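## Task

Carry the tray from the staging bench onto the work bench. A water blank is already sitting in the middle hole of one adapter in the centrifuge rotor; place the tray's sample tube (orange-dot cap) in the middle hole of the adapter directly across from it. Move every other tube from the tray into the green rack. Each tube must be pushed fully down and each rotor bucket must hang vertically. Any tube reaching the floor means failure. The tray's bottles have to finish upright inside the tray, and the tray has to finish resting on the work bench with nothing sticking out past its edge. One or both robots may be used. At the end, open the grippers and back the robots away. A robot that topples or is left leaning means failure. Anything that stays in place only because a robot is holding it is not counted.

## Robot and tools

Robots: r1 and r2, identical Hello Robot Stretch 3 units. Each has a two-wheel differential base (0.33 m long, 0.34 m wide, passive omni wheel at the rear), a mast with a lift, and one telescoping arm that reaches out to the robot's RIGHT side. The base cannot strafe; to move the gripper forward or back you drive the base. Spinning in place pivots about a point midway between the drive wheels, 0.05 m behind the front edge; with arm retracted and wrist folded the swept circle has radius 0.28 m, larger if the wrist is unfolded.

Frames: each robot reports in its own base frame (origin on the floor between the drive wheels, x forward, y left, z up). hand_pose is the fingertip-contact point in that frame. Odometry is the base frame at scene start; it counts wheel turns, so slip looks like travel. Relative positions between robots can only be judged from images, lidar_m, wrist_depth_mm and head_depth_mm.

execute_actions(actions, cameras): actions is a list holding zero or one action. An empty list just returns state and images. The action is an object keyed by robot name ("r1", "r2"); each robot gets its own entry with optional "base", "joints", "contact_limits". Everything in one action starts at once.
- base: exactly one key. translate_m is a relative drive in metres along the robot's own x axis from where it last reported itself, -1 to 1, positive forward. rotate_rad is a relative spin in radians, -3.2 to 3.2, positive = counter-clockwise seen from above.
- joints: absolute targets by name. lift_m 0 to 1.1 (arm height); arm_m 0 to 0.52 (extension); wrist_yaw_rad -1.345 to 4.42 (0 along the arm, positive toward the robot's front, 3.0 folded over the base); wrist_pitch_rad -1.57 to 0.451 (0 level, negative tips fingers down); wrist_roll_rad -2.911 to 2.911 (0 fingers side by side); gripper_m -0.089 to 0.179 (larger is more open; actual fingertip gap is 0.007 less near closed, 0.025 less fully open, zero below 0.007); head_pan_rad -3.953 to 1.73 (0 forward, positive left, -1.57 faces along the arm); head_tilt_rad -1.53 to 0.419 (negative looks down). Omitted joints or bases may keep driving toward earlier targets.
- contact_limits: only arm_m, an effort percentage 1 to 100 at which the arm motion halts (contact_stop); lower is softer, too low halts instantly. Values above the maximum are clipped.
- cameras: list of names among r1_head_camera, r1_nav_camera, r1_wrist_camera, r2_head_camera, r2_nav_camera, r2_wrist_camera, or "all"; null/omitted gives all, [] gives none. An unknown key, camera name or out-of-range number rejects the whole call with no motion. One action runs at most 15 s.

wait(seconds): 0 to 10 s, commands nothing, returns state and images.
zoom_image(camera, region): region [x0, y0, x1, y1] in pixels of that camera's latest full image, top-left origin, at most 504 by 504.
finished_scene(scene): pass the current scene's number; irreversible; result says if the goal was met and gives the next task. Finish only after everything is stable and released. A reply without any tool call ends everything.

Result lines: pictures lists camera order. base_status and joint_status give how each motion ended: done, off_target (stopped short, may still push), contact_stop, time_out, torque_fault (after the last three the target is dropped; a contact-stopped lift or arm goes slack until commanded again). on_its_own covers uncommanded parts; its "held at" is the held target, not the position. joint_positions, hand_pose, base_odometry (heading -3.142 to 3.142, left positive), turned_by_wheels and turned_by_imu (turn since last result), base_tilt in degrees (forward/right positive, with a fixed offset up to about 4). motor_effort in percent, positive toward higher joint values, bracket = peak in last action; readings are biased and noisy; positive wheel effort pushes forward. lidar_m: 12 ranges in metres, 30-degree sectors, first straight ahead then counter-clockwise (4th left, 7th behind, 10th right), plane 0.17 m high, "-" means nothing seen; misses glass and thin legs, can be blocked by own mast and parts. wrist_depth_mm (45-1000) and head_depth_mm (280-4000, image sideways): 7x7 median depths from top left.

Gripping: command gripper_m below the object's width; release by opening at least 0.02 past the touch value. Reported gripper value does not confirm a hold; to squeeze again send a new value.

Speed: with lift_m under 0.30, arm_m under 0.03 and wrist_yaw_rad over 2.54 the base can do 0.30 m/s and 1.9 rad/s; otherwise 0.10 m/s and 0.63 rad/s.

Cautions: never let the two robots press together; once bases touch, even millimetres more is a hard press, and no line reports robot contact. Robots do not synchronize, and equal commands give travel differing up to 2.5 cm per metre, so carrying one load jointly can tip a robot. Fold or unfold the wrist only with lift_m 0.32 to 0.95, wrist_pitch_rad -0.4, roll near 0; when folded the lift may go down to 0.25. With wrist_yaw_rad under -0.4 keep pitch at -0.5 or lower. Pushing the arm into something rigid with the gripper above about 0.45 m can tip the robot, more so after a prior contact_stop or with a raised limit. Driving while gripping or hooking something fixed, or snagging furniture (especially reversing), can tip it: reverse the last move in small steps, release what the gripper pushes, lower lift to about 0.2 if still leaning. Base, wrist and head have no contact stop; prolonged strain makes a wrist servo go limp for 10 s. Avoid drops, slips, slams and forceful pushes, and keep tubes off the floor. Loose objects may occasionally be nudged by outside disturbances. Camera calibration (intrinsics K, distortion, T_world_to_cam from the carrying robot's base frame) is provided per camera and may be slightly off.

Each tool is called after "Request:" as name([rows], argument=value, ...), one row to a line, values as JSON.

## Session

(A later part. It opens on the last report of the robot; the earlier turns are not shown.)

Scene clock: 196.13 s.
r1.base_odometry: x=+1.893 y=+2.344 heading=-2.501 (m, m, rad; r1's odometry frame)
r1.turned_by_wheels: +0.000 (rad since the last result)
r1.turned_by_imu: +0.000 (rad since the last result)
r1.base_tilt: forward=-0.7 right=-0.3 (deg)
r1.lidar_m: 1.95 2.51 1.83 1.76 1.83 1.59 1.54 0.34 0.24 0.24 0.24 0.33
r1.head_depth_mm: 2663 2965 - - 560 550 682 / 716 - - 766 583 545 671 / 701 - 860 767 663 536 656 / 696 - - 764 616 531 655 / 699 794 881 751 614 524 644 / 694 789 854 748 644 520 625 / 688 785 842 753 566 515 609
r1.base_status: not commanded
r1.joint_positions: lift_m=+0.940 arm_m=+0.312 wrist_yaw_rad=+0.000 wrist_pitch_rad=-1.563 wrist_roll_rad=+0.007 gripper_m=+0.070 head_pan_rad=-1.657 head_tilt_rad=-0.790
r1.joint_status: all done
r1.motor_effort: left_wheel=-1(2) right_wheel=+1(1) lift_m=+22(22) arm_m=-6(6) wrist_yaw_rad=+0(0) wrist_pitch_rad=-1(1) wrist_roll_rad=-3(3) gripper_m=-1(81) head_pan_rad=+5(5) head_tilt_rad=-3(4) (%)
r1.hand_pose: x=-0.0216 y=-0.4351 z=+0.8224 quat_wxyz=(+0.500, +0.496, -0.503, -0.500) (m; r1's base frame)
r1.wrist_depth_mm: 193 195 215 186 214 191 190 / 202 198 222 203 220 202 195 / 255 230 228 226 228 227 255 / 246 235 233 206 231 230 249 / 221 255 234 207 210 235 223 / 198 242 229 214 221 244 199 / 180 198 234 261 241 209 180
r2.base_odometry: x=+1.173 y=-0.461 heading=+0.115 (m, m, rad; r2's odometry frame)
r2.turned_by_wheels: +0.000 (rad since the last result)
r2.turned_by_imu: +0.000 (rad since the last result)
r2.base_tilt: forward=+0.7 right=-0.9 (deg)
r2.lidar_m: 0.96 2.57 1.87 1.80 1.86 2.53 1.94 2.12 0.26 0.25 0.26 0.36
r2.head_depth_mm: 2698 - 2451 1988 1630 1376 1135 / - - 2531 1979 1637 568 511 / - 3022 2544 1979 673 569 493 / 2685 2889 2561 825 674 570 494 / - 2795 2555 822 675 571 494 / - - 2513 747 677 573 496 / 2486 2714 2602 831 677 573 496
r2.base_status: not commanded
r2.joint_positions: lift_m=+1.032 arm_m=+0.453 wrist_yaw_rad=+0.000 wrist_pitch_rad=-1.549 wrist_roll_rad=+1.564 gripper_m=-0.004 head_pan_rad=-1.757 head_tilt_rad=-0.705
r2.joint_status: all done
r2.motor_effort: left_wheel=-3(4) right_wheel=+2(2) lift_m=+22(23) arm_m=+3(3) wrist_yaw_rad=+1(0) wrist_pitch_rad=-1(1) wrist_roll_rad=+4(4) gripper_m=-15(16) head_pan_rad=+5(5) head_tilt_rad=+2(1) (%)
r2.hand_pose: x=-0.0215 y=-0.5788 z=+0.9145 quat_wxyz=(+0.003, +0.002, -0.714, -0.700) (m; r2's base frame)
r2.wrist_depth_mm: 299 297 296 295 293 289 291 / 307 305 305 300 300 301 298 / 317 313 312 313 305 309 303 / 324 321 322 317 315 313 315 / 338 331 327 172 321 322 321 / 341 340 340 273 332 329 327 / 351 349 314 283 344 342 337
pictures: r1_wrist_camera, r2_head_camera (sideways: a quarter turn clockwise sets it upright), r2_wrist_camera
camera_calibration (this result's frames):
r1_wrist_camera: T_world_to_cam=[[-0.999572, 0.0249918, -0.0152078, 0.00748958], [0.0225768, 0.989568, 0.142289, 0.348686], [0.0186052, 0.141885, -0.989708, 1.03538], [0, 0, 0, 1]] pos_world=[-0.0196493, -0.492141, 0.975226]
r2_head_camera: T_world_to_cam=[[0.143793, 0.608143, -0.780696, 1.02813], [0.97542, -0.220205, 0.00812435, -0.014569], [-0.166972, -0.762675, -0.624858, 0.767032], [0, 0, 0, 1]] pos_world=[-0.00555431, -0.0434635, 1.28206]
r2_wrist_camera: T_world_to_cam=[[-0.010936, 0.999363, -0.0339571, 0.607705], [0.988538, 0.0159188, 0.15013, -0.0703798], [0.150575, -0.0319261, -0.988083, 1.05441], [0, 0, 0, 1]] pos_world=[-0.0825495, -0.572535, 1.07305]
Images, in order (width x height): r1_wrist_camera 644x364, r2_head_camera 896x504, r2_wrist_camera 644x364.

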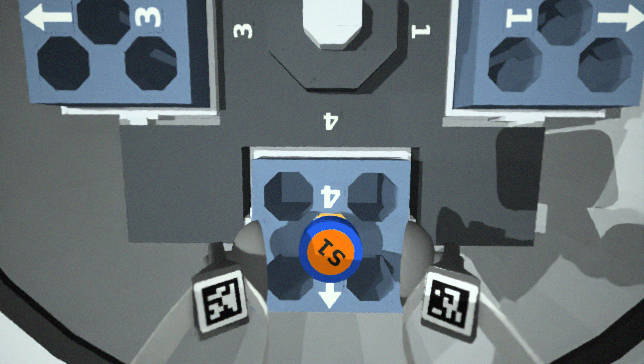

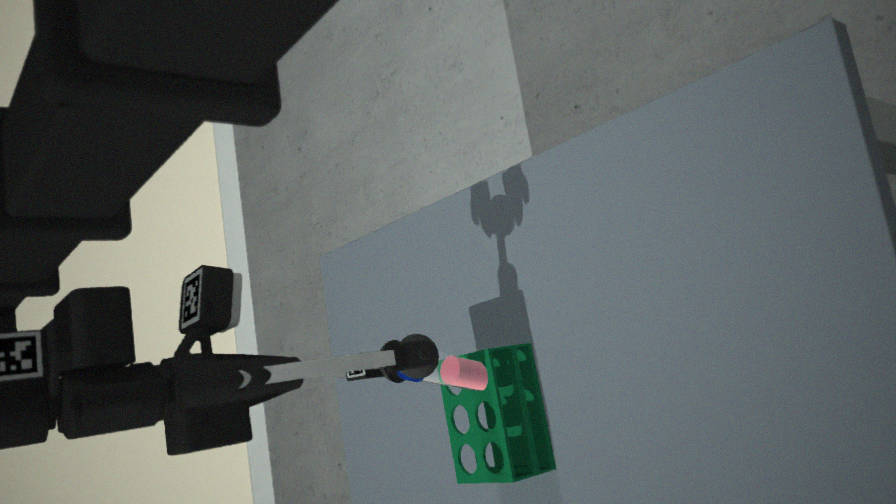

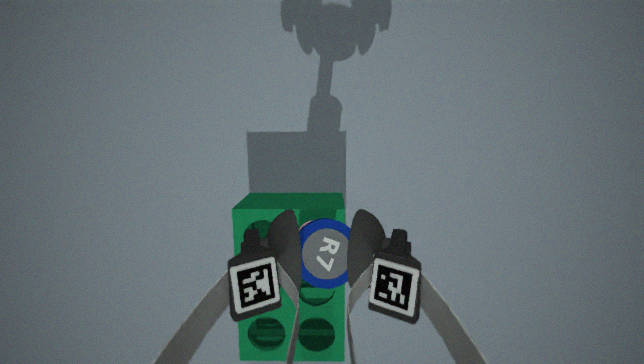

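Request:
execute_actions([
  {"r1":{"joints":{"lift_m":1.1}},"r2":{"joints":{"lift_m":1.012,"arm_m":0.456}}},
], cameras=["r1_head_camera","r2_head_camera"])

Request:
execute_actions([
  {"r1":{"joints":{"arm_m":0.0}},"r2":{"joints":{"gripper_m":0.06}}},
], cameras=["r1_head_camera","r2_head_camera","r2_wrist_camera"])

Scene clock: 201.00 s.
r1.base_odometry: x=+1.893 y=+2.344 heading=-2.501 (m, m, rad; r1's odometry frame)
r1.turned_by_wheels: +0.000 (rad since the last result)
r1.turned_by_imu: +0.000 (rad since the last result)
r1.base_tilt: forward=-0.7 right=-0.3 (deg)
r1.lidar_m: 1.95 2.52 1.83 1.76 1.83 1.60 1.54 0.34 0.24 0.24 0.24 0.33
r1.head_depth_mm: 2680 2949 2370 1746 586 553 683 / 720 818 861 766 582 545 671 / 717 812 872 768 663 539 656 / - 843 876 778 618 530 653 / 687 811 876 764 626 524 645 / 692 788 853 749 642 520 627 / 688 782 839 751 565 514 607
r1.base_status: not commanded
r1.joint_positions: lift_m=+1.100 arm_m=+0.312 wrist_yaw_rad=+0.000 wrist_pitch_rad=-1.563 wrist_roll_rad=+0.007 gripper_m=+0.070 head_pan_rad=-1.657 head_tilt_rad=-0.790
r1.joint_status: all done
r1.motor_effort: left_wheel=+0(1) right_wheel=+1(0) lift_m=+26(29) arm_m=-5(5) wrist_yaw_rad=+0(0) wrist_pitch_rad=-1(1) wrist_roll_rad=-3(3) gripper_m=-1(0) head_pan_rad=+5(5) head_tilt_rad=-4(4) (%)
r1.hand_pose: x=-0.0216 y=-0.4351 z=+0.9822 quat_wxyz=(+0.500, +0.496, -0.503, -0.500) (m; r1's base frame)
r1.wrist_depth_mm: 315 360 367 367 364 366 308 / - 362 373 356 374 368 312 / - 362 390 380 383 379 320 / - 335 391 366 390 357 329 / 627 342 406 430 429 333 334 / - 350 351 349 347 342 - / - - - - - - -
r2.base_odometry: x=+1.173 y=-0.461 heading=+0.115 (m, m, rad; r2's odometry frame)
r2.turned_by_wheels: +0.000 (rad since the last result)
r2.turned_by_imu: +0.000 (rad since the last result)
r2.base_tilt: forward=+0.7 right=-0.9 (deg)
r2.lidar_m: 0.96 2.57 1.86 1.80 1.86 2.54 1.94 2.12 0.26 0.25 0.26 0.36
r2.head_depth_mm: 2767 - - 1981 1633 1384 1131 / 2668 - 2345 1987 1629 568 512 / 2603 3041 2537 1995 673 569 493 / - 2911 2554 823 674 570 494 / - 2819 2555 812 675 572 495 / - - 1754 762 676 573 495 / 2476 2700 2590 830 678 574 496
r2.base_status: not commanded
r2.joint_positions: lift_m=+1.013 arm_m=+0.456 wrist_yaw_rad=+0.000 wrist_pitch_rad=-1.554 wrist_roll_rad=+1.564 gripper_m=-0.004 head_pan_rad=-1.757 head_tilt_rad=-0.705
r2.joint_status: lift_m contact_stop (moved -0.019 of -0.020); the others done
r2.on_its_own: lift_m is slack since a contact_stop, until your next command for it
r2.motor_effort: left_wheel=-4(5) right_wheel=+5(6) lift_m=+33(33) arm_m=+3(5) wrist_yaw_rad=+0(1) wrist_pitch_rad=+1(1) wrist_roll_rad=+4(4) gripper_m=-16(16) head_pan_rad=+5(5) head_tilt_rad=+0(1) (%)
r2.hand_pose: x=-0.0215 y=-0.5806 z=+0.8955 quat_wxyz=(+0.003, +0.002, -0.713, -0.701) (m; r2's base frame)
r2.wrist_depth_mm: 281 281 280 276 275 273 273 / 290 290 285 284 282 282 281 / 299 293 295 291 289 288 288 / 304 307 300 297 298 296 295 / 314 310 308 169 308 304 306 / 325 321 316 252 314 313 311 / 335 328 297 286 323 322 322
pictures: r1_head_camera (sideways: a quarter turn clockwise sets it upright), r2_head_camera (sideways: a quarter turn clockwise sets it upright)
camera_calibration (this result's frames):
r1_head_camera: T_world_to_cam=[[0.0186206, 0.699448, -0.71444, 0.953991], [0.996021, -0.0752615, -0.0477227, 0.0573871], [-0.0871494, -0.710709, -0.698067, 0.870236], [0, 0, 0, 1]] pos_world=[0.000918052, -0.0444633, 1.29179]
r2_head_camera: T_world_to_cam=[[0.143791, 0.608139, -0.780699, 1.02814], [0.97542, -0.220203, 0.00812453, -0.0145692], [-0.166971, -0.762678, -0.624854, 0.767027], [0, 0, 0, 1]] pos_world=[-0.00555425, -0.0434636, 1.28206]
Images, in order (width x height): r1_head_camera 896x504, r2_head_camera 896x504.

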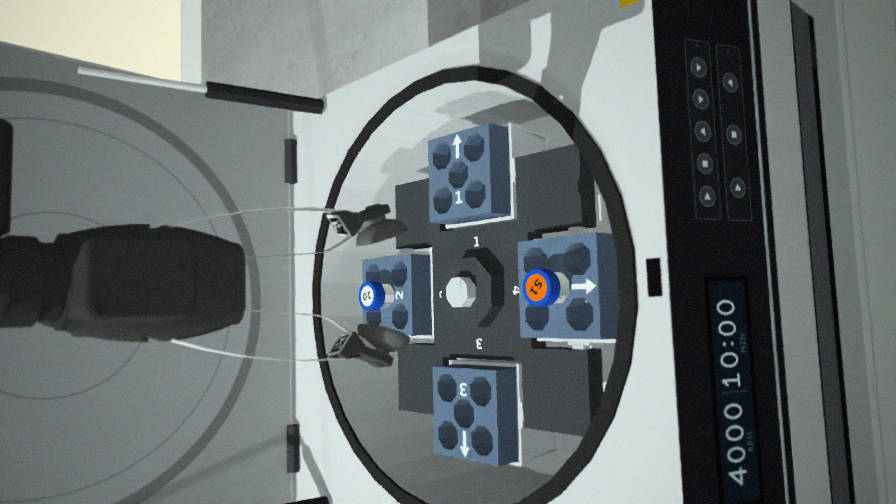

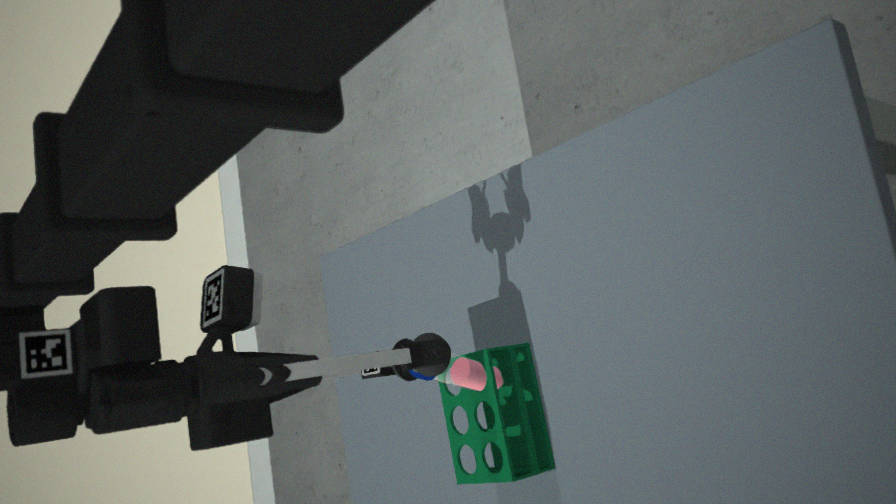

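not run: a stop came earlier in this reply.

Request:
execute_actions([
  {"r1":{"joints":{"arm_m":0.0}},"r2":{"joints":{"gripper_m":0.06,"lift_m":1.016}}},
], cameras=[])

Request:
execute_actions([
  {"r1":{"base":{"translate_m":0.5}},"r2":{"joints":{"lift_m":1.1}}},
], cameras=["r2_head_camera","r2_wrist_camera"])

Request:
execute_actions([
  {"r2":{"base":{"translate_m":0.445}}},
], cameras=["r2_wrist_camera"])

Scene clock: 208.97 s.
r1.base_odometry: x=+1.893 y=+2.344 heading=-2.501 (m, m, rad; r1's odometry frame)
r1.turned_by_wheels: +0.000 (rad since the last result)
r1.turned_by_imu: +0.000 (rad since the last result)
r1.base_tilt: forward=-0.8 right=-0.3 (deg)
r1.lidar_m: 1.95 2.52 1.83 1.76 1.83 1.60 1.54 0.34 0.24 0.24 0.24 0.33
r1.head_depth_mm: - - - - 585 548 707 / - - - - - - - / - - - - - - - / - - - - - - - / 699 795 875 - - - 582 / 693 788 857 748 643 520 588 / 689 783 840 753 564 516 607
r1.base_status: not commanded
r1.joint_positions: lift_m=+1.100 arm_m=+0.000 wrist_yaw_rad=+0.000 wrist_pitch_rad=-1.563 wrist_roll_rad=+0.006 gripper_m=+0.070 head_pan_rad=-1.657 head_tilt_rad=-0.790
r1.joint_status: all done
r1.motor_effort: left_wheel=-2(1) right_wheel=+1(1) lift_m=+27(26) arm_m=-5(5) wrist_yaw_rad=+0(0) wrist_pitch_rad=-1(1) wrist_roll_rad=-2(3) gripper_m=+0(1) head_pan_rad=+5(4) head_tilt_rad=-3(3) (%)
r1.hand_pose: x=-0.0216 y=-0.1231 z=+0.9822 quat_wxyz=(+0.500, +0.497, -0.503, -0.500) (m; r1's base frame)
r1.wrist_depth_mm: - 333 338 331 335 336 347 / 713 549 460 460 474 471 - / - - - - - - - / - - - - - - - / - - - - - - - / - - - - - - - / - - - - - - -
r2.base_odometry: x=+1.173 y=-0.461 heading=+0.115 (m, m, rad; r2's odometry frame)
r2.turned_by_wheels: +0.000 (rad since the last result)
r2.turned_by_imu: +0.000 (rad since the last result)
r2.base_tilt: forward=+0.7 right=-0.9 (deg)
r2.lidar_m: 0.96 2.56 1.87 1.80 1.86 2.54 1.94 2.12 0.26 0.25 0.26 0.36
r2.head_depth_mm: 2765 - - 1968 1624 1379 1130 / 2665 - 2351 1978 1638 568 511 / - 3019 2548 1989 671 569 493 / - 2910 2559 824 673 570 494 / - 2833 2556 802 675 572 495 / - - 2466 770 678 571 495 / 2475 2687 2571 831 677 573 496
r2.base_status: not commanded
r2.joint_positions: lift_m=+1.016 arm_m=+0.456 wrist_yaw_rad=+0.000 wrist_pitch_rad=-1.553 wrist_roll_rad=+1.564 gripper_m=+0.060 head_pan_rad=-1.757 head_tilt_rad=-0.705
r2.joint_status: all done
r2.motor_effort: left_wheel=-4(5) right_wheel=+3(5) lift_m=+41(41) arm_m=+3(4) wrist_yaw_rad=+1(0) wrist_pitch_rad=+1(0) wrist_roll_rad=+4(4) gripper_m=+0(93) head_pan_rad=+5(4) head_tilt_rad=+2(1) (%)
r2.hand_pose: x=-0.0215 y=-0.5807 z=+0.8978 quat_wxyz=(+0.003, +0.002, -0.713, -0.701) (m; r2's base frame)
r2.wrist_depth_mm: 283 283 280 279 280 277 276 / 289 291 287 287 286 282 282 / 297 295 296 297 288 284 287 / 304 304 303 300 299 297 296 / 315 314 308 244 305 304 304 / 322 320 - 253 - 315 312 / 330 329 328 279 322 323 318
pictures: none
No camera images: the call's "cameras" was empty. Leave "cameras" out to get every camera's image.

Scene clock: 215.03 s.
r1.base_odometry: x=+1.493 y=+2.045 heading=-2.501 (m, m, rad; r1's odometry frame)
r1.turned_by_wheels: +0.000 (rad since the last result)
r1.turned_by_imu: +0.003 (rad since the last result)
r1.base_tilt: forward=-0.8 right=-0.3 (deg)
r1.lidar_m: 1.46 2.52 1.84 1.77 1.83 2.12 0.93 0.33 0.28 0.26 0.95 1.29
r1.head_depth_mm: - - - - 631 607 693 / - - - - - - - / - - - - - - - / - - - - - - - / 2598 2867 933 - - - 622 / 2583 2830 930 745 622 537 1099 / 2594 2781 924 742 620 532 1110
r1.base_status: done
r1.joint_positions: lift_m=+1.100 arm_m=+0.000 wrist_yaw_rad=+0.000 wrist_pitch_rad=-1.563 wrist_roll_rad=+0.006 gripper_m=+0.070 head_pan_rad=-1.657 head_tilt_rad=-0.790
r1.joint_status: not commanded
r1.motor_effort: left_wheel=-2(3) right_wheel=+2(4) lift_m=+26(27) arm_m=-6(5) wrist_yaw_rad=+0(1) wrist_pitch_rad=-1(2) wrist_roll_rad=-2(2) gripper_m=+1(0) head_pan_rad=+4(5) head_tilt_rad=-3(4) (%)
r1.hand_pose: x=-0.0216 y=-0.1231 z=+0.9822 quat_wxyz=(+0.500, +0.497, -0.503, -0.500) (m; r1's base frame)
r1.wrist_depth_mm: 356 357 353 352 542 453 332 / 366 361 360 - 558 522 444 / - - - - - - - / - - - - - - - / - - - - - - - / - - - - - - - / - - - - - - -
r2.base_odometry: x=+1.173 y=-0.461 heading=+0.115 (m, m, rad; r2's odometry frame)
r2.turned_by_wheels: +0.000 (rad since the last result)
r2.turned_by_imu: +0.000 (rad since the last result)
r2.base_tilt: forward=+0.6 right=-0.8 (deg)
r2.lidar_m: 0.96 2.56 1.87 1.80 1.86 2.54 1.94 2.12 0.26 0.25 0.26 0.36
r2.head_depth_mm: 2803 3098 2534 1975 1622 1382 1136 / 2728 3025 2555 1973 1631 568 511 / 2685 2980 2544 1998 672 569 493 / 2618 2907 2565 823 675 570 494 / 2555 2864 2628 823 675 571 495 / - 2824 2557 749 676 571 495 / 2428 2742 2570 830 678 573 496
r2.base_status: not commanded
r2.joint_positions: lift_m=+1.099 arm_m=+0.456 wrist_yaw_rad=+0.000 wrist_pitch_rad=-1.553 wrist_roll_rad=+1.564 gripper_m=+0.060 head_pan_rad=-1.757 head_tilt_rad=-0.705
r2.joint_status: all done
r2.motor_effort: left_wheel=-4(4) right_wheel=+3(3) lift_m=+45(47) arm_m=+4(4) wrist_yaw_rad=+0(1) wrist_pitch_rad=+0(1) wrist_roll_rad=+4(4) gripper_m=+0(0) head_pan_rad=+5(5) head_tilt_rad=+2(1) (%)
r2.hand_pose: x=-0.0215 y=-0.5809 z=+0.9816 quat_wxyz=(+0.003, +0.002, -0.713, -0.701) (m; r2's base frame)
r2.wrist_depth_mm: 363 365 361 358 354 358 351 / 374 376 372 368 368 362 364 / 387 385 376 377 375 370 370 / 392 386 394 384 387 381 383 / 402 404 396 341 391 393 399 / 419 412 - 376 - 406 403 / 430 430 429 424 418 415 415
pictures: r2_head_camera (sideways: a quarter turn clockwise sets it upright), r2_wrist_camera
camera_calibration (this result's frames):
r2_head_camera: T_world_to_cam=[[0.143791, 0.608139, -0.780699, 1.02814], [0.97542, -0.220203, 0.00812453, -0.0145692], [-0.166971, -0.762678, -0.624854, 0.767027], [0, 0, 0, 1]] pos_world=[-0.00555424, -0.0434636, 1.28206]
r2_wrist_camera: T_world_to_cam=[[-0.0109306, 0.999476, -0.0304828, 0.608751], [0.988538, 0.0153915, 0.150186, -0.080777], [0.150577, -0.0284918, -0.988188, 1.12271], [0, 0, 0, 1]] pos_world=[-0.0825492, -0.5752, 1.14014]
Images, in order (width x height): r2_head_camera 896x504, r2_wrist_camera 644x364.

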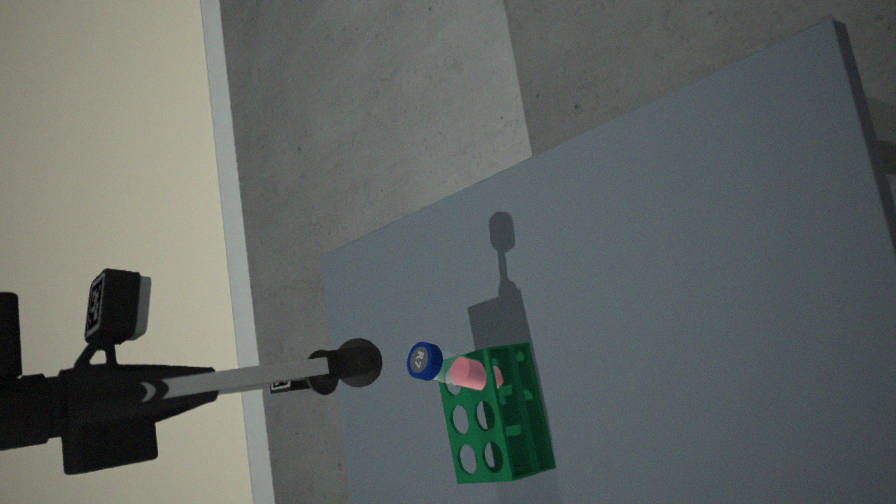

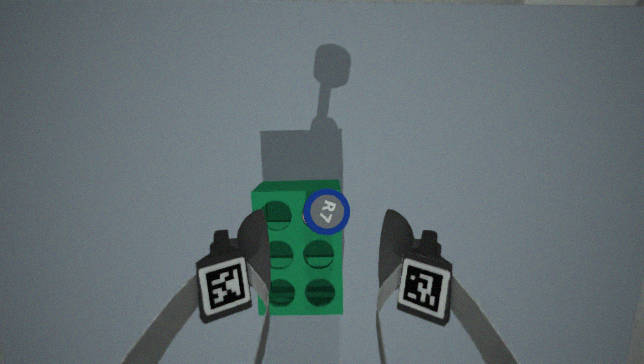

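Scene clock: 220.80 s.
r1.base_odometry: x=+1.493 y=+2.045 heading=-2.501 (m, m, rad; r1's odometry frame)
r1.turned_by_wheels: +0.000 (rad since the last result)
r1.turned_by_imu: +0.000 (rad since the last result)
r1.base_tilt: forward=-0.7 right=-0.2 (deg)
r1.lidar_m: 1.45 2.52 1.83 1.76 1.83 2.11 0.93 0.33 0.28 0.26 0.95 1.29
r1.head_depth_mm: - - - - 630 609 693 / - - - - - - - / - - - - - - - / - - - - - - - / 2616 2832 936 - - - 621 / 2603 2819 930 745 623 537 1091 / 2592 2823 921 740 621 533 1107
r1.base_status: not commanded
r1.joint_positions: lift_m=+1.100 arm_m=+0.000 wrist_yaw_rad=+0.000 wrist_pitch_rad=-1.563 wrist_roll_rad=+0.006 gripper_m=+0.070 head_pan_rad=-1.657 head_tilt_rad=-0.790
r1.joint_status: not commanded
r1.motor_effort: left_wheel=-1(1) right_wheel=+1(2) lift_m=+26(26) arm_m=-6(6) wrist_yaw_rad=+0(0) wrist_pitch_rad=-2(2) wrist_roll_rad=-2(2) gripper_m=+1(1) head_pan_rad=+5(4) head_tilt_rad=-4(3) (%)
r1.hand_pose: x=-0.0216 y=-0.1231 z=+0.9822 quat_wxyz=(+0.500, +0.497, -0.503, -0.500) (m; r1's base frame)
r1.wrist_depth_mm: 355 351 354 363 554 446 331 / 366 360 361 - 563 529 448 / - - - - - - - / - - - - - - - / - - - - - - - / - - - - - - - / - - - - - - -
r2.base_odometry: x=+1.615 y=-0.410 heading=+0.115 (m, m, rad; r2's odometry frame)
r2.turned_by_wheels: +0.000 (rad since the last result)
r2.turned_by_imu: -0.001 (rad since the last result)
r2.base_tilt: forward=+0.6 right=-0.9 (deg)
r2.lidar_m: 1.22 2.56 1.87 1.80 1.86 2.54 2.39 0.36 0.26 0.25 0.26 0.35
r2.head_depth_mm: 2794 3105 1047 770 670 568 511 / 2725 2998 1053 813 670 569 502 / 2661 2972 1053 820 673 570 494 / 2609 2916 1057 822 656 571 494 / 2540 2847 2568 752 671 572 495 / - 2863 2570 767 672 573 495 / 2420 2727 2571 823 675 562 496
r2.base_status: done
r2.joint_positions: lift_m=+1.099 arm_m=+0.456 wrist_yaw_rad=+0.000 wrist_pitch_rad=-1.553 wrist_roll_rad=+1.564 gripper_m=+0.060 head_pan_rad=-1.757 head_tilt_rad=-0.705
r2.joint_status: not commanded
r2.motor_effort: left_wheel=-3(3) right_wheel=+2(8) lift_m=+45(46) arm_m=+4(3) wrist_yaw_rad=+1(1) wrist_pitch_rad=+0(0) wrist_roll_rad=+4(4) gripper_m=+0(1) head_pan_rad=+5(5) head_tilt_rad=+2(1) (%)
r2.hand_pose: x=-0.0215 y=-0.5809 z=+0.9816 quat_wxyz=(+0.003, +0.002, -0.713, -0.701) (m; r2's base frame)
r2.wrist_depth_mm: 367 368 361 357 356 353 355 / 374 374 369 368 366 363 362 / 378 305 380 374 371 370 372 / 209 246 381 331 385 379 378 / 404 392 390 339 392 390 395 / 424 396 - 377 - 397 403 / 430 397 418 353 383 416 411
pictures: r2_wrist_camera
camera_calibration (this result's frames):
r2_wrist_camera: T_world_to_cam=[[-0.0109308, 0.999476, -0.0304828, 0.608751], [0.988538, 0.0153917, 0.150186, -0.0807769], [0.150577, -0.0284917, -0.988188, 1.12271], [0, 0, 0, 1]] pos_world=[-0.0825492, -0.5752, 1.14014]
Images, in order (width x height): r2_wrist_camera 644x364.

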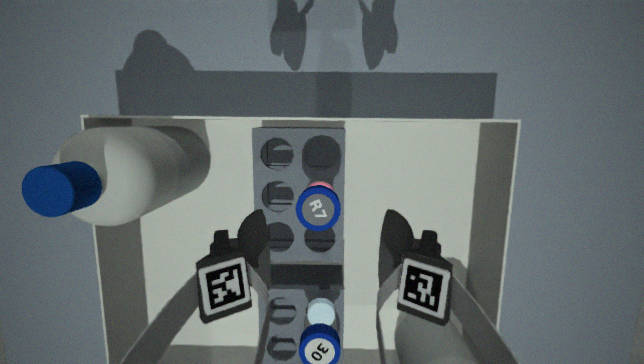

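Request:
execute_actions([
  {"r2":{"base":{"translate_m":0.003},"joints":{"lift_m":0.997,"arm_m":0.459}}},
], cameras=["r2_wrist_camera"])

Request:
execute_actions([
  {"r2":{"joints":{"gripper_m":0.005}}},
], cameras=[])

Request:
execute_actions([
  {"r2":{"joints":{"lift_m":1.1}}},
], cameras=["r2_wrist_camera"])

Request:
execute_actions([
  {"r2":{"base":{"translate_m":-0.36},"joints":{"arm_m":0.45}}},
], cameras=["r2_wrist_camera","r2_head_camera"])

Scene clock: 225.40 s.
r1.base_odometry: x=+1.493 y=+2.045 heading=-2.501 (m, m, rad; r1's odometry frame)
r1.turned_by_wheels: +0.000 (rad since the last result)
r1.turned_by_imu: +0.000 (rad since the last result)
r1.base_tilt: forward=-0.8 right=-0.3 (deg)
r1.lidar_m: 1.45 2.52 1.84 1.76 1.83 2.12 0.93 0.33 0.27 0.26 0.95 1.29
r1.head_depth_mm: - - - - 629 609 694 / - - - - - - - / - - - - - - - / - - - - - - - / 2617 2852 933 - - - 620 / 2564 2844 930 744 625 536 1095 / 2568 2824 922 743 620 533 1108
r1.base_status: not commanded
r1.joint_positions: lift_m=+1.100 arm_m=+0.000 wrist_yaw_rad=+0.000 wrist_pitch_rad=-1.563 wrist_roll_rad=+0.006 gripper_m=+0.070 head_pan_rad=-1.657 head_tilt_rad=-0.790
r1.joint_status: not commanded
r1.motor_effort: left_wheel=-1(1) right_wheel=+1(1) lift_m=+26(27) arm_m=-6(6) wrist_yaw_rad=+0(1) wrist_pitch_rad=-2(1) wrist_roll_rad=-2(2) gripper_m=+2(0) head_pan_rad=+4(5) head_tilt_rad=-4(4) (%)
r1.hand_pose: x=-0.0216 y=-0.1231 z=+0.9822 quat_wxyz=(+0.500, +0.497, -0.503, -0.500) (m; r1's base frame)
r1.wrist_depth_mm: 359 351 352 361 548 452 331 / 359 357 363 - 558 524 447 / - - - - - - - / - - - - - - - / - - - - - - - / - - - - - - - / - - - - - - -
r2.base_odometry: x=+1.618 y=-0.409 heading=+0.115 (m, m, rad; r2's odometry frame)
r2.turned_by_wheels: +0.000 (rad since the last result)
r2.turned_by_imu: +0.000 (rad since the last result)
r2.base_tilt: forward=+0.7 right=-0.8 (deg)
r2.lidar_m: 1.22 2.57 1.87 1.80 1.86 2.54 2.39 0.36 0.26 0.25 0.26 0.35
r2.head_depth_mm: 2755 3003 - 768 669 566 511 / 2683 - - 814 670 568 502 / 2622 - 1053 822 673 570 493 / - 2912 1055 824 657 571 494 / - 2877 1016 757 671 571 495 / - - 1733 759 674 572 495 / 2483 2714 2586 800 675 561 496
r2.base_status: done
r2.joint_positions: lift_m=+0.997 arm_m=+0.459 wrist_yaw_rad=+0.000 wrist_pitch_rad=-1.553 wrist_roll_rad=+1.564 gripper_m=+0.060 head_pan_rad=-1.757 head_tilt_rad=-0.705
r2.joint_status: all done
r2.motor_effort: left_wheel=-3(5) right_wheel=+2(10) lift_m=+21(41) arm_m=+3(4) wrist_yaw_rad=+1(0) wrist_pitch_rad=+0(0) wrist_roll_rad=+4(4) gripper_m=+2(1) head_pan_rad=+5(5) head_tilt_rad=+1(1) (%)
r2.hand_pose: x=-0.0215 y=-0.5839 z=+0.8796 quat_wxyz=(+0.003, +0.002, -0.713, -0.701) (m; r2's base frame)
r2.wrist_depth_mm: 266 264 262 262 258 259 256 / 273 270 270 267 264 264 263 / 199 245 270 270 272 270 235 / 170 231 273 221 277 276 235 / 172 291 287 165 289 283 248 / 277 301 - 230 - 288 245 / 275 308 304 257 305 297 297
pictures: r2_wrist_camera
camera_calibration (this result's frames):
r2_wrist_camera: T_world_to_cam=[[-0.0109307, 0.99947, -0.0306522, 0.60883], [0.988538, 0.0154171, 0.150184, -0.0653933], [0.150577, -0.0286593, -0.988183, 1.02172], [0, 0, 0, 1]] pos_world=[-0.0825492, -0.578217, 1.03813]
Images, in order (width x height): r2_wrist_camera 644x364.

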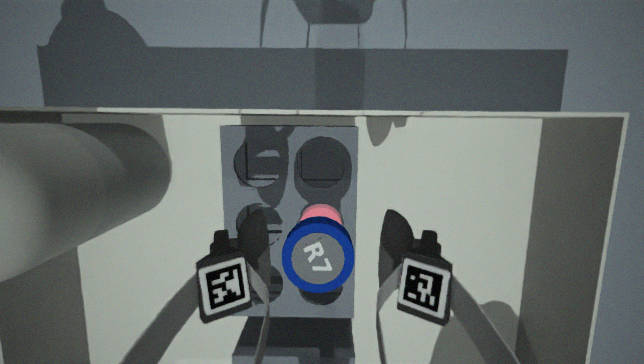

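Scene clock: 226.43 s.
r1.base_odometry: x=+1.493 y=+2.045 heading=-2.501 (m, m, rad; r1's odometry frame)
r1.turned_by_wheels: +0.000 (rad since the last result)
r1.turned_by_imu: +0.000 (rad since the last result)
r1.base_tilt: forward=-0.7 right=-0.3 (deg)
r1.lidar_m: 1.45 2.51 1.83 1.76 1.83 2.12 0.93 0.33 0.28 0.26 0.95 1.29
r1.head_depth_mm: - - - - 631 609 693 / - - - - - - - / - - - - - - - / - - - - - - - / 2594 2835 936 - - - 621 / 2597 2818 932 746 622 536 1091 / 2572 2822 924 741 620 533 1114
r1.base_status: not commanded
r1.joint_positions: lift_m=+1.100 arm_m=+0.000 wrist_yaw_rad=+0.000 wrist_pitch_rad=-1.563 wrist_roll_rad=+0.006 gripper_m=+0.070 head_pan_rad=-1.657 head_tilt_rad=-0.790
r1.joint_status: not commanded
r1.motor_effort: left_wheel=-1(2) right_wheel=+1(1) lift_m=+27(26) arm_m=-6(6) wrist_yaw_rad=-2(0) wrist_pitch_rad=-1(1) wrist_roll_rad=-2(2) gripper_m=+1(1) head_pan_rad=+5(4) head_tilt_rad=-4(4) (%)
r1.hand_pose: x=-0.0216 y=-0.1231 z=+0.9822 quat_wxyz=(+0.500, +0.497, -0.503, -0.500) (m; r1's base frame)
r1.wrist_depth_mm: 356 352 348 355 558 459 334 / 363 360 359 - 575 530 444 / - - - - - - - / - - - - - - - / - - - - - - - / - - - - - - - / - - - - - - -
r2.base_odometry: x=+1.618 y=-0.409 heading=+0.115 (m, m, rad; r2's odometry frame)
r2.turned_by_wheels: +0.000 (rad since the last result)
r2.turned_by_imu: +0.000 (rad since the last result)
r2.base_tilt: forward=+0.7 right=-0.8 (deg)
r2.lidar_m: 1.22 2.57 1.87 1.80 1.87 2.54 2.39 0.36 0.26 0.25 0.26 0.35
r2.head_depth_mm: 2796 2999 - 767 670 568 511 / 2723 - - 813 673 569 502 / 2610 - 1053 821 672 569 493 / - 2918 1057 822 656 570 494 / - 2867 1018 753 673 570 494 / - - 1731 767 675 572 495 / 2453 2702 2572 799 674 563 496
r2.base_status: not commanded
r2.joint_positions: lift_m=+0.997 arm_m=+0.459 wrist_yaw_rad=+0.000 wrist_pitch_rad=-1.550 wrist_roll_rad=+1.564 gripper_m=+0.006 head_pan_rad=-1.757 head_tilt_rad=-0.705
r2.joint_status: all done
r2.motor_effort: left_wheel=-3(3) right_wheel=+2(2) lift_m=+21(21) arm_m=+3(3) wrist_yaw_rad=+2(0) wrist_pitch_rad=+0(1) wrist_roll_rad=+4(4) gripper_m=-12(96) head_pan_rad=+5(5) head_tilt_rad=+1(1) (%)
r2.hand_pose: x=-0.0215 y=-0.5845 z=+0.8795 quat_wxyz=(+0.003, +0.002, -0.714, -0.700) (m; r2's base frame)
r2.wrist_depth_mm: 265 265 263 261 258 259 257 / 270 270 269 267 266 264 264 / 199 246 270 272 272 269 234 / 169 229 272 220 276 275 236 / 171 292 287 160 283 283 236 / 274 298 - 230 - 290 248 / 274 306 302 258 302 297 296
pictures: none
No camera images: the call's "cameras" was empty. Leave "cameras" out to get every camera's image.

Scene clock: 228.20 s.
r1.base_odometry: x=+1.493 y=+2.045 heading=-2.501 (m, m, rad; r1's odometry frame)
r1.turned_by_wheels: +0.000 (rad since the last result)
r1.turned_by_imu: +0.000 (rad since the last result)
r1.base_tilt: forward=-0.7 right=-0.3 (deg)
r1.lidar_m: 1.45 2.52 1.83 1.76 1.83 2.11 0.93 0.33 0.28 0.26 0.95 1.29
r1.head_depth_mm: - - - - 631 608 693 / - - - - - - - / - - - - - - - / - - - - - - - / 2623 2845 936 - - - 620 / 2597 2811 931 746 624 535 1094 / 2583 2793 921 740 620 532 1108
r1.base_status: not commanded
r1.joint_positions: lift_m=+1.100 arm_m=+0.000 wrist_yaw_rad=+0.000 wrist_pitch_rad=-1.563 wrist_roll_rad=+0.006 gripper_m=+0.070 head_pan_rad=-1.657 head_tilt_rad=-0.790
r1.joint_status: not commanded
r1.motor_effort: left_wheel=-1(2) right_wheel=+1(1) lift_m=+26(27) arm_m=-6(5) wrist_yaw_rad=+0(1) wrist_pitch_rad=-1(1) wrist_roll_rad=-2(2) gripper_m=+1(1) head_pan_rad=+5(5) head_tilt_rad=-4(4) (%)
r1.hand_pose: x=-0.0216 y=-0.1231 z=+0.9822 quat_wxyz=(+0.500, +0.497, -0.503, -0.500) (m; r1's base frame)
r1.wrist_depth_mm: 355 357 356 357 555 452 331 / 363 362 360 - 566 535 445 / - - - - - - - / - - - - - - - / - - - - - - - / - - - - - - - / - - - - - - -
r2.base_odometry: x=+1.618 y=-0.409 heading=+0.115 (m, m, rad; r2's odometry frame)
r2.turned_by_wheels: +0.000 (rad since the last result)
r2.turned_by_imu: +0.000 (rad since the last result)
r2.base_tilt: forward=+0.7 right=-0.8 (deg)
r2.lidar_m: 1.22 2.57 1.87 1.80 1.86 2.54 2.39 0.36 0.26 0.25 0.26 0.35
r2.head_depth_mm: 2777 3062 1045 776 670 568 511 / 2720 3014 1051 818 670 568 501 / 2691 3006 1053 824 673 569 493 / 2614 2907 1054 823 656 569 493 / 2540 2860 2578 750 671 572 496 / - 2859 2566 743 674 572 495 / 2405 2747 2579 800 675 562 496
r2.base_status: not commanded
r2.joint_positions: lift_m=+1.099 arm_m=+0.459 wrist_yaw_rad=+0.000 wrist_pitch_rad=-1.550 wrist_roll_rad=+1.564 gripper_m=+0.006 head_pan_rad=-1.757 head_tilt_rad=-0.705
r2.joint_status: all done
r2.motor_effort: left_wheel=-3(3) right_wheel=+2(2) lift_m=+46(48) arm_m=+3(3) wrist_yaw_rad=+1(2) wrist_pitch_rad=+0(0) wrist_roll_rad=+4(4) gripper_m=-13(13) head_pan_rad=+5(5) head_tilt_rad=+1(1) (%)
r2.hand_pose: x=-0.0215 y=-0.5845 z=+0.9815 quat_wxyz=(+0.003, +0.002, -0.714, -0.700) (m; r2's base frame)
r2.wrist_depth_mm: 366 364 361 359 357 357 352 / 375 376 372 365 366 365 361 / 379 293 372 373 371 369 373 / 207 246 385 326 384 374 380 / 403 384 402 160 394 387 393 / 419 409 - 337 - 400 400 / 427 390 422 355 394 415 413
pictures: r2_wrist_camera
camera_calibration (this result's frames):
r2_wrist_camera: T_world_to_cam=[[-0.0109324, 0.999397, -0.0329512, 0.614767], [0.988538, 0.0157641, 0.150147, -0.0804548], [0.150576, -0.030932, -0.988114, 1.12105], [0, 0, 0, 1]] pos_world=[-0.0825494, -0.578452, 1.14006]
Images, in order (width x height): r2_wrist_camera 644x364.

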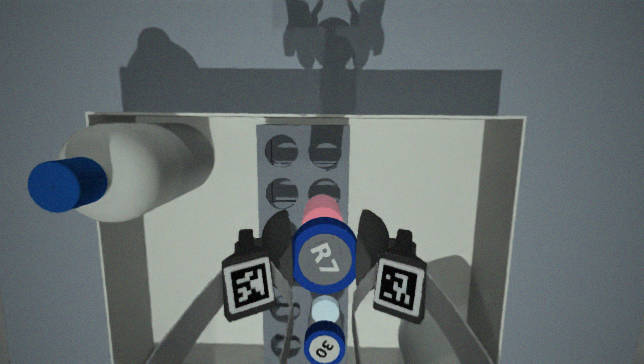

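Scene clock: 233.03 s.
r1.base_odometry: x=+1.493 y=+2.045 heading=-2.501 (m, m, rad; r1's odometry frame)
r1.turned_by_wheels: +0.000 (rad since the last result)
r1.turned_by_imu: +0.000 (rad since the last result)
r1.base_tilt: forward=-0.8 right=-0.3 (deg)
r1.lidar_m: 1.45 2.51 1.83 1.77 1.83 2.12 0.93 0.33 0.28 0.26 0.94 1.29
r1.head_depth_mm: - - - - 631 608 694 / - - - - - - - / - - - - - - - / - - - - - - - / 2651 2846 939 - - - 621 / 2602 2818 929 746 623 536 1095 / 2608 2801 922 739 620 534 1106
r1.base_status: not commanded
r1.joint_positions: lift_m=+1.100 arm_m=+0.000 wrist_yaw_rad=+0.000 wrist_pitch_rad=-1.563 wrist_roll_rad=+0.006 gripper_m=+0.070 head_pan_rad=-1.657 head_tilt_rad=-0.790
r1.joint_status: not commanded
r1.motor_effort: left_wheel=-1(1) right_wheel=+1(1) lift_m=+27(27) arm_m=-4(6) wrist_yaw_rad=+0(1) wrist_pitch_rad=-2(1) wrist_roll_rad=-2(2) gripper_m=+1(0) head_pan_rad=+5(5) head_tilt_rad=-4(4) (%)
r1.hand_pose: x=-0.0216 y=-0.1231 z=+0.9822 quat_wxyz=(+0.500, +0.497, -0.503, -0.500) (m; r1's base frame)
r1.wrist_depth_mm: 351 354 352 362 549 444 334 / 364 362 364 - 567 540 447 / - - - - - - - / - - - - - - - / - - - - - - - / - - - - - - - / - - - - - - -
r2.base_odometry: x=+1.260 y=-0.450 heading=+0.114 (m, m, rad; r2's odometry frame)
r2.turned_by_wheels: +0.000 (rad since the last result)
r2.turned_by_imu: +0.001 (rad since the last result)
r2.base_tilt: forward=+0.7 right=-0.8 (deg)
r2.lidar_m: 0.96 2.56 1.87 1.80 1.87 2.53 2.03 0.34 0.26 0.25 0.26 0.36
r2.head_depth_mm: 2782 3094 2524 1972 1582 567 521 / 2729 3036 2549 1914 671 568 502 / 2679 2979 2519 819 673 569 493 / 2588 2911 1055 796 676 570 494 / 2537 2876 2549 731 676 571 495 / - 2861 2585 780 677 572 495 / 2451 2733 2568 827 678 573 496
r2.base_status: done
r2.joint_positions: lift_m=+1.099 arm_m=+0.450 wrist_yaw_rad=+0.000 wrist_pitch_rad=-1.550 wrist_roll_rad=+1.564 gripper_m=+0.006 head_pan_rad=-1.757 head_tilt_rad=-0.705
r2.joint_status: all done
r2.motor_effort: left_wheel=-3(8) right_wheel=+2(3) lift_m=+46(46) arm_m=-1(1) wrist_yaw_rad=+1(1) wrist_pitch_rad=-1(1) wrist_roll_rad=+4(4) gripper_m=-13(14) head_pan_rad=+5(5) head_tilt_rad=+1(1) (%)
r2.hand_pose: x=-0.0215 y=-0.5761 z=+0.9815 quat_wxyz=(+0.003, +0.002, -0.714, -0.700) (m; r2's base frame)
r2.wrist_depth_mm: 364 361 360 356 356 356 353 / 375 376 370 363 365 366 365 / 383 386 382 319 375 374 372 / 395 398 383 376 387 384 380 / 407 398 404 160 396 393 387 / 415 418 - 287 - 403 405 / 428 428 427 421 420 417 413
pictures: r2_head_camera (sideways: a quarter turn clockwise sets it upright), r2_wrist_camera
camera_calibration (this result's frames):
r2_head_camera: T_world_to_cam=[[0.143785, 0.608129, -0.780708, 1.02815], [0.975422, -0.220197, 0.00812505, -0.0145699], [-0.166968, -0.762688, -0.624843, 0.767012], [0, 0, 0, 1]] pos_world=[-0.00555404, -0.043464, 1.28206]
r2_wrist_camera: T_world_to_cam=[[-0.0109325, 0.999397, -0.0329513, 0.606334], [0.988538, 0.0157642, 0.150147, -0.0805877], [0.150576, -0.0309321, -0.988114, 1.12131], [0, 0, 0, 1]] pos_world=[-0.0825494, -0.570014, 1.14006]
Images, in order (width x height): r2_head_camera 896x504, r2_wrist_camera 644x364.

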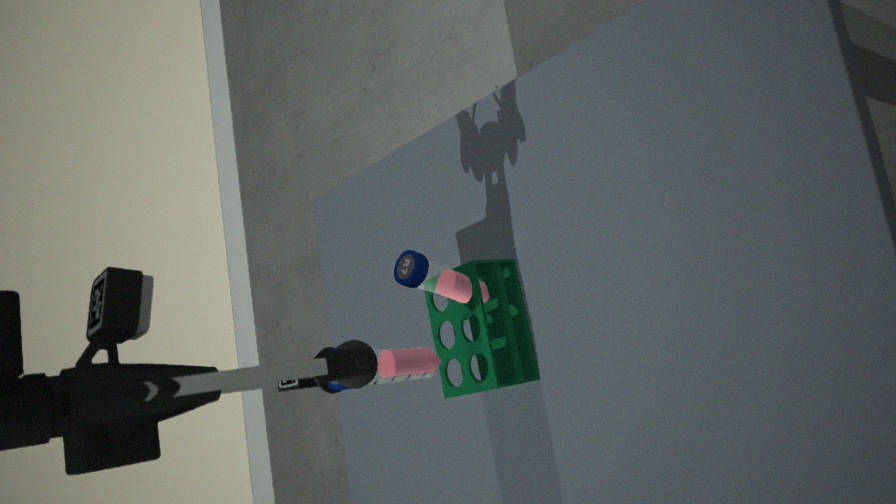

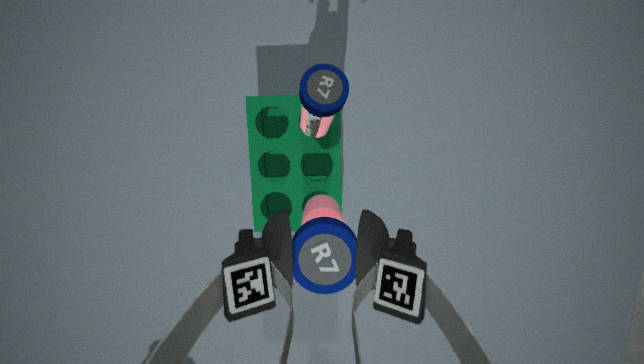

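Request:
execute_actions([
  {"r2":{"base":{"translate_m":0.003},"joints":{"lift_m":1.05,"arm_m":0.452}}},
], cameras=["r2_wrist_camera","r2_head_camera"])

Request:
zoom_image(camera="r2_head_camera", region=[350,240,560,410])

Scene clock: 236.17 s.
r1.base_odometry: x=+1.493 y=+2.045 heading=-2.501 (m, m, rad; r1's odometry frame)
r1.turned_by_wheels: +0.000 (rad since the last result)
r1.turned_by_imu: +0.000 (rad since the last result)
r1.base_tilt: forward=-0.8 right=-0.3 (deg)
r1.lidar_m: 1.45 2.52 1.84 1.76 1.83 2.12 0.93 0.33 0.28 0.26 0.95 1.29
r1.head_depth_mm: - - - - 629 609 692 / - - - - - - - / - - - - - - - / - - - - - - - / 2612 2831 937 - - - 622 / 2606 2832 930 747 623 537 1094 / 2587 2809 922 743 620 532 1107
r1.base_status: not commanded
r1.joint_positions: lift_m=+1.100 arm_m=+0.000 wrist_yaw_rad=+0.000 wrist_pitch_rad=-1.563 wrist_roll_rad=+0.006 gripper_m=+0.070 head_pan_rad=-1.657 head_tilt_rad=-0.790
r1.joint_status: not commanded
r1.motor_effort: left_wheel=-1(1) right_wheel=+1(0) lift_m=+26(26) arm_m=-6(5) wrist_yaw_rad=+0(0) wrist_pitch_rad=-1(1) wrist_roll_rad=-2(2) gripper_m=+0(1) head_pan_rad=+4(4) head_tilt_rad=-4(4) (%)
r1.hand_pose: x=-0.0216 y=-0.1231 z=+0.9822 quat_wxyz=(+0.500, +0.497, -0.503, -0.500) (m; r1's base frame)
r1.wrist_depth_mm: 356 357 353 354 551 451 333 / 364 359 364 - 566 523 451 / - - - - - - - / - - - - - - - / - - - - - - - / - - - - - - - / - - - - - - -
r2.base_odometry: x=+1.263 y=-0.450 heading=+0.114 (m, m, rad; r2's odometry frame)
r2.turned_by_wheels: +0.000 (rad since the last result)
r2.turned_by_imu: +0.000 (rad since the last result)
r2.base_tilt: forward=+0.6 right=-0.9 (deg)
r2.lidar_m: 0.96 2.56 1.87 1.79 1.86 2.55 2.02 0.35 0.26 0.25 0.26 0.36
r2.head_depth_mm: - 3021 2536 1976 1544 567 521 / - 3036 2547 1911 671 568 502 / 2779 2976 2525 821 672 570 494 / 2661 2907 1057 773 674 569 494 / - 2887 2552 716 675 572 495 / - - 2591 802 677 573 496 / 2482 2731 2573 829 678 573 496
r2.base_status: done
r2.joint_positions: lift_m=+1.050 arm_m=+0.452 wrist_yaw_rad=+0.000 wrist_pitch_rad=-1.550 wrist_roll_rad=+1.564 gripper_m=+0.006 head_pan_rad=-1.757 head_tilt_rad=-0.705
r2.joint_status: all done
r2.motor_effort: left_wheel=-3(5) right_wheel=+2(9) lift_m=+22(43) arm_m=+3(5) wrist_yaw_rad=+1(1) wrist_pitch_rad=+0(0) wrist_roll_rad=+4(4) gripper_m=-13(13) head_pan_rad=+5(5) head_tilt_rad=+2(1) (%)
r2.hand_pose: x=-0.0215 y=-0.5775 z=+0.9325 quat_wxyz=(+0.003, +0.002, -0.714, -0.700) (m; r2's base frame)
r2.wrist_depth_mm: 318 316 316 311 310 308 306 / 328 324 321 189 319 318 314 / 333 332 328 270 322 324 322 / 344 341 332 302 333 332 329 / 352 352 345 160 342 337 341 / 365 358 - 353 - 350 349 / 374 370 369 364 361 360 356
pictures: r2_head_camera (sideways: a quarter turn clockwise sets it upright), r2_wrist_camera
camera_calibration (this result's frames):
r2_head_camera: T_world_to_cam=[[0.14378, 0.60812, -0.780716, 1.02816], [0.975423, -0.220192, 0.0081255, -0.0145705], [-0.166966, -0.762696, -0.624833, 0.766999], [0, 0, 0, 1]] pos_world=[-0.00555387, -0.0434643, 1.28206]
r2_wrist_camera: T_world_to_cam=[[-0.0109325, 0.999397, -0.0329512, 0.606151], [0.988538, 0.0157642, 0.150147, -0.0732066], [0.150576, -0.030932, -0.988114, 1.07284], [0, 0, 0, 1]] pos_world=[-0.0825494, -0.571446, 1.09105]
Images, in order (width x height): r2_head_camera 896x504, r2_wrist_camera 644x364.

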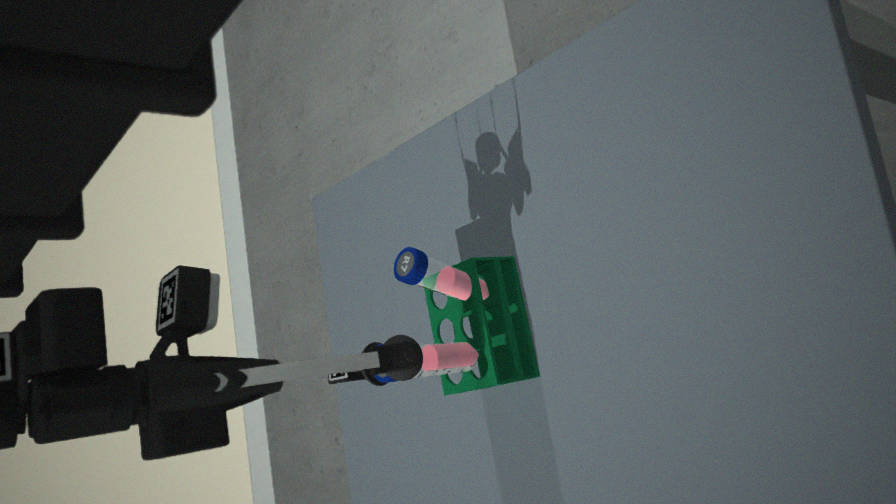

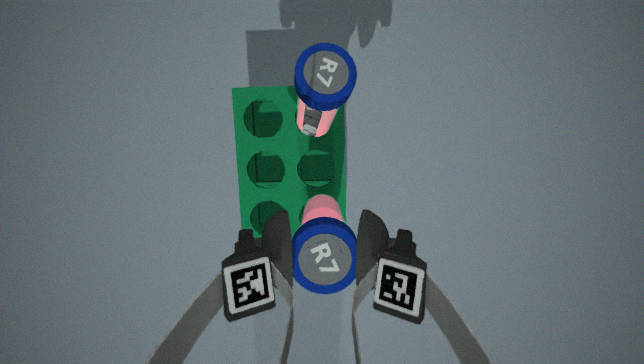

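Region (350, 240, 560, 410) of r2_head_camera's 896x504 image, scaled by 2.400, with more detail than that image has; it fills the top 408 rows of this view, and the rest is white.

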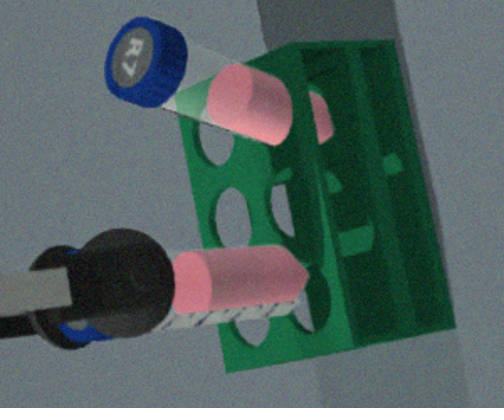

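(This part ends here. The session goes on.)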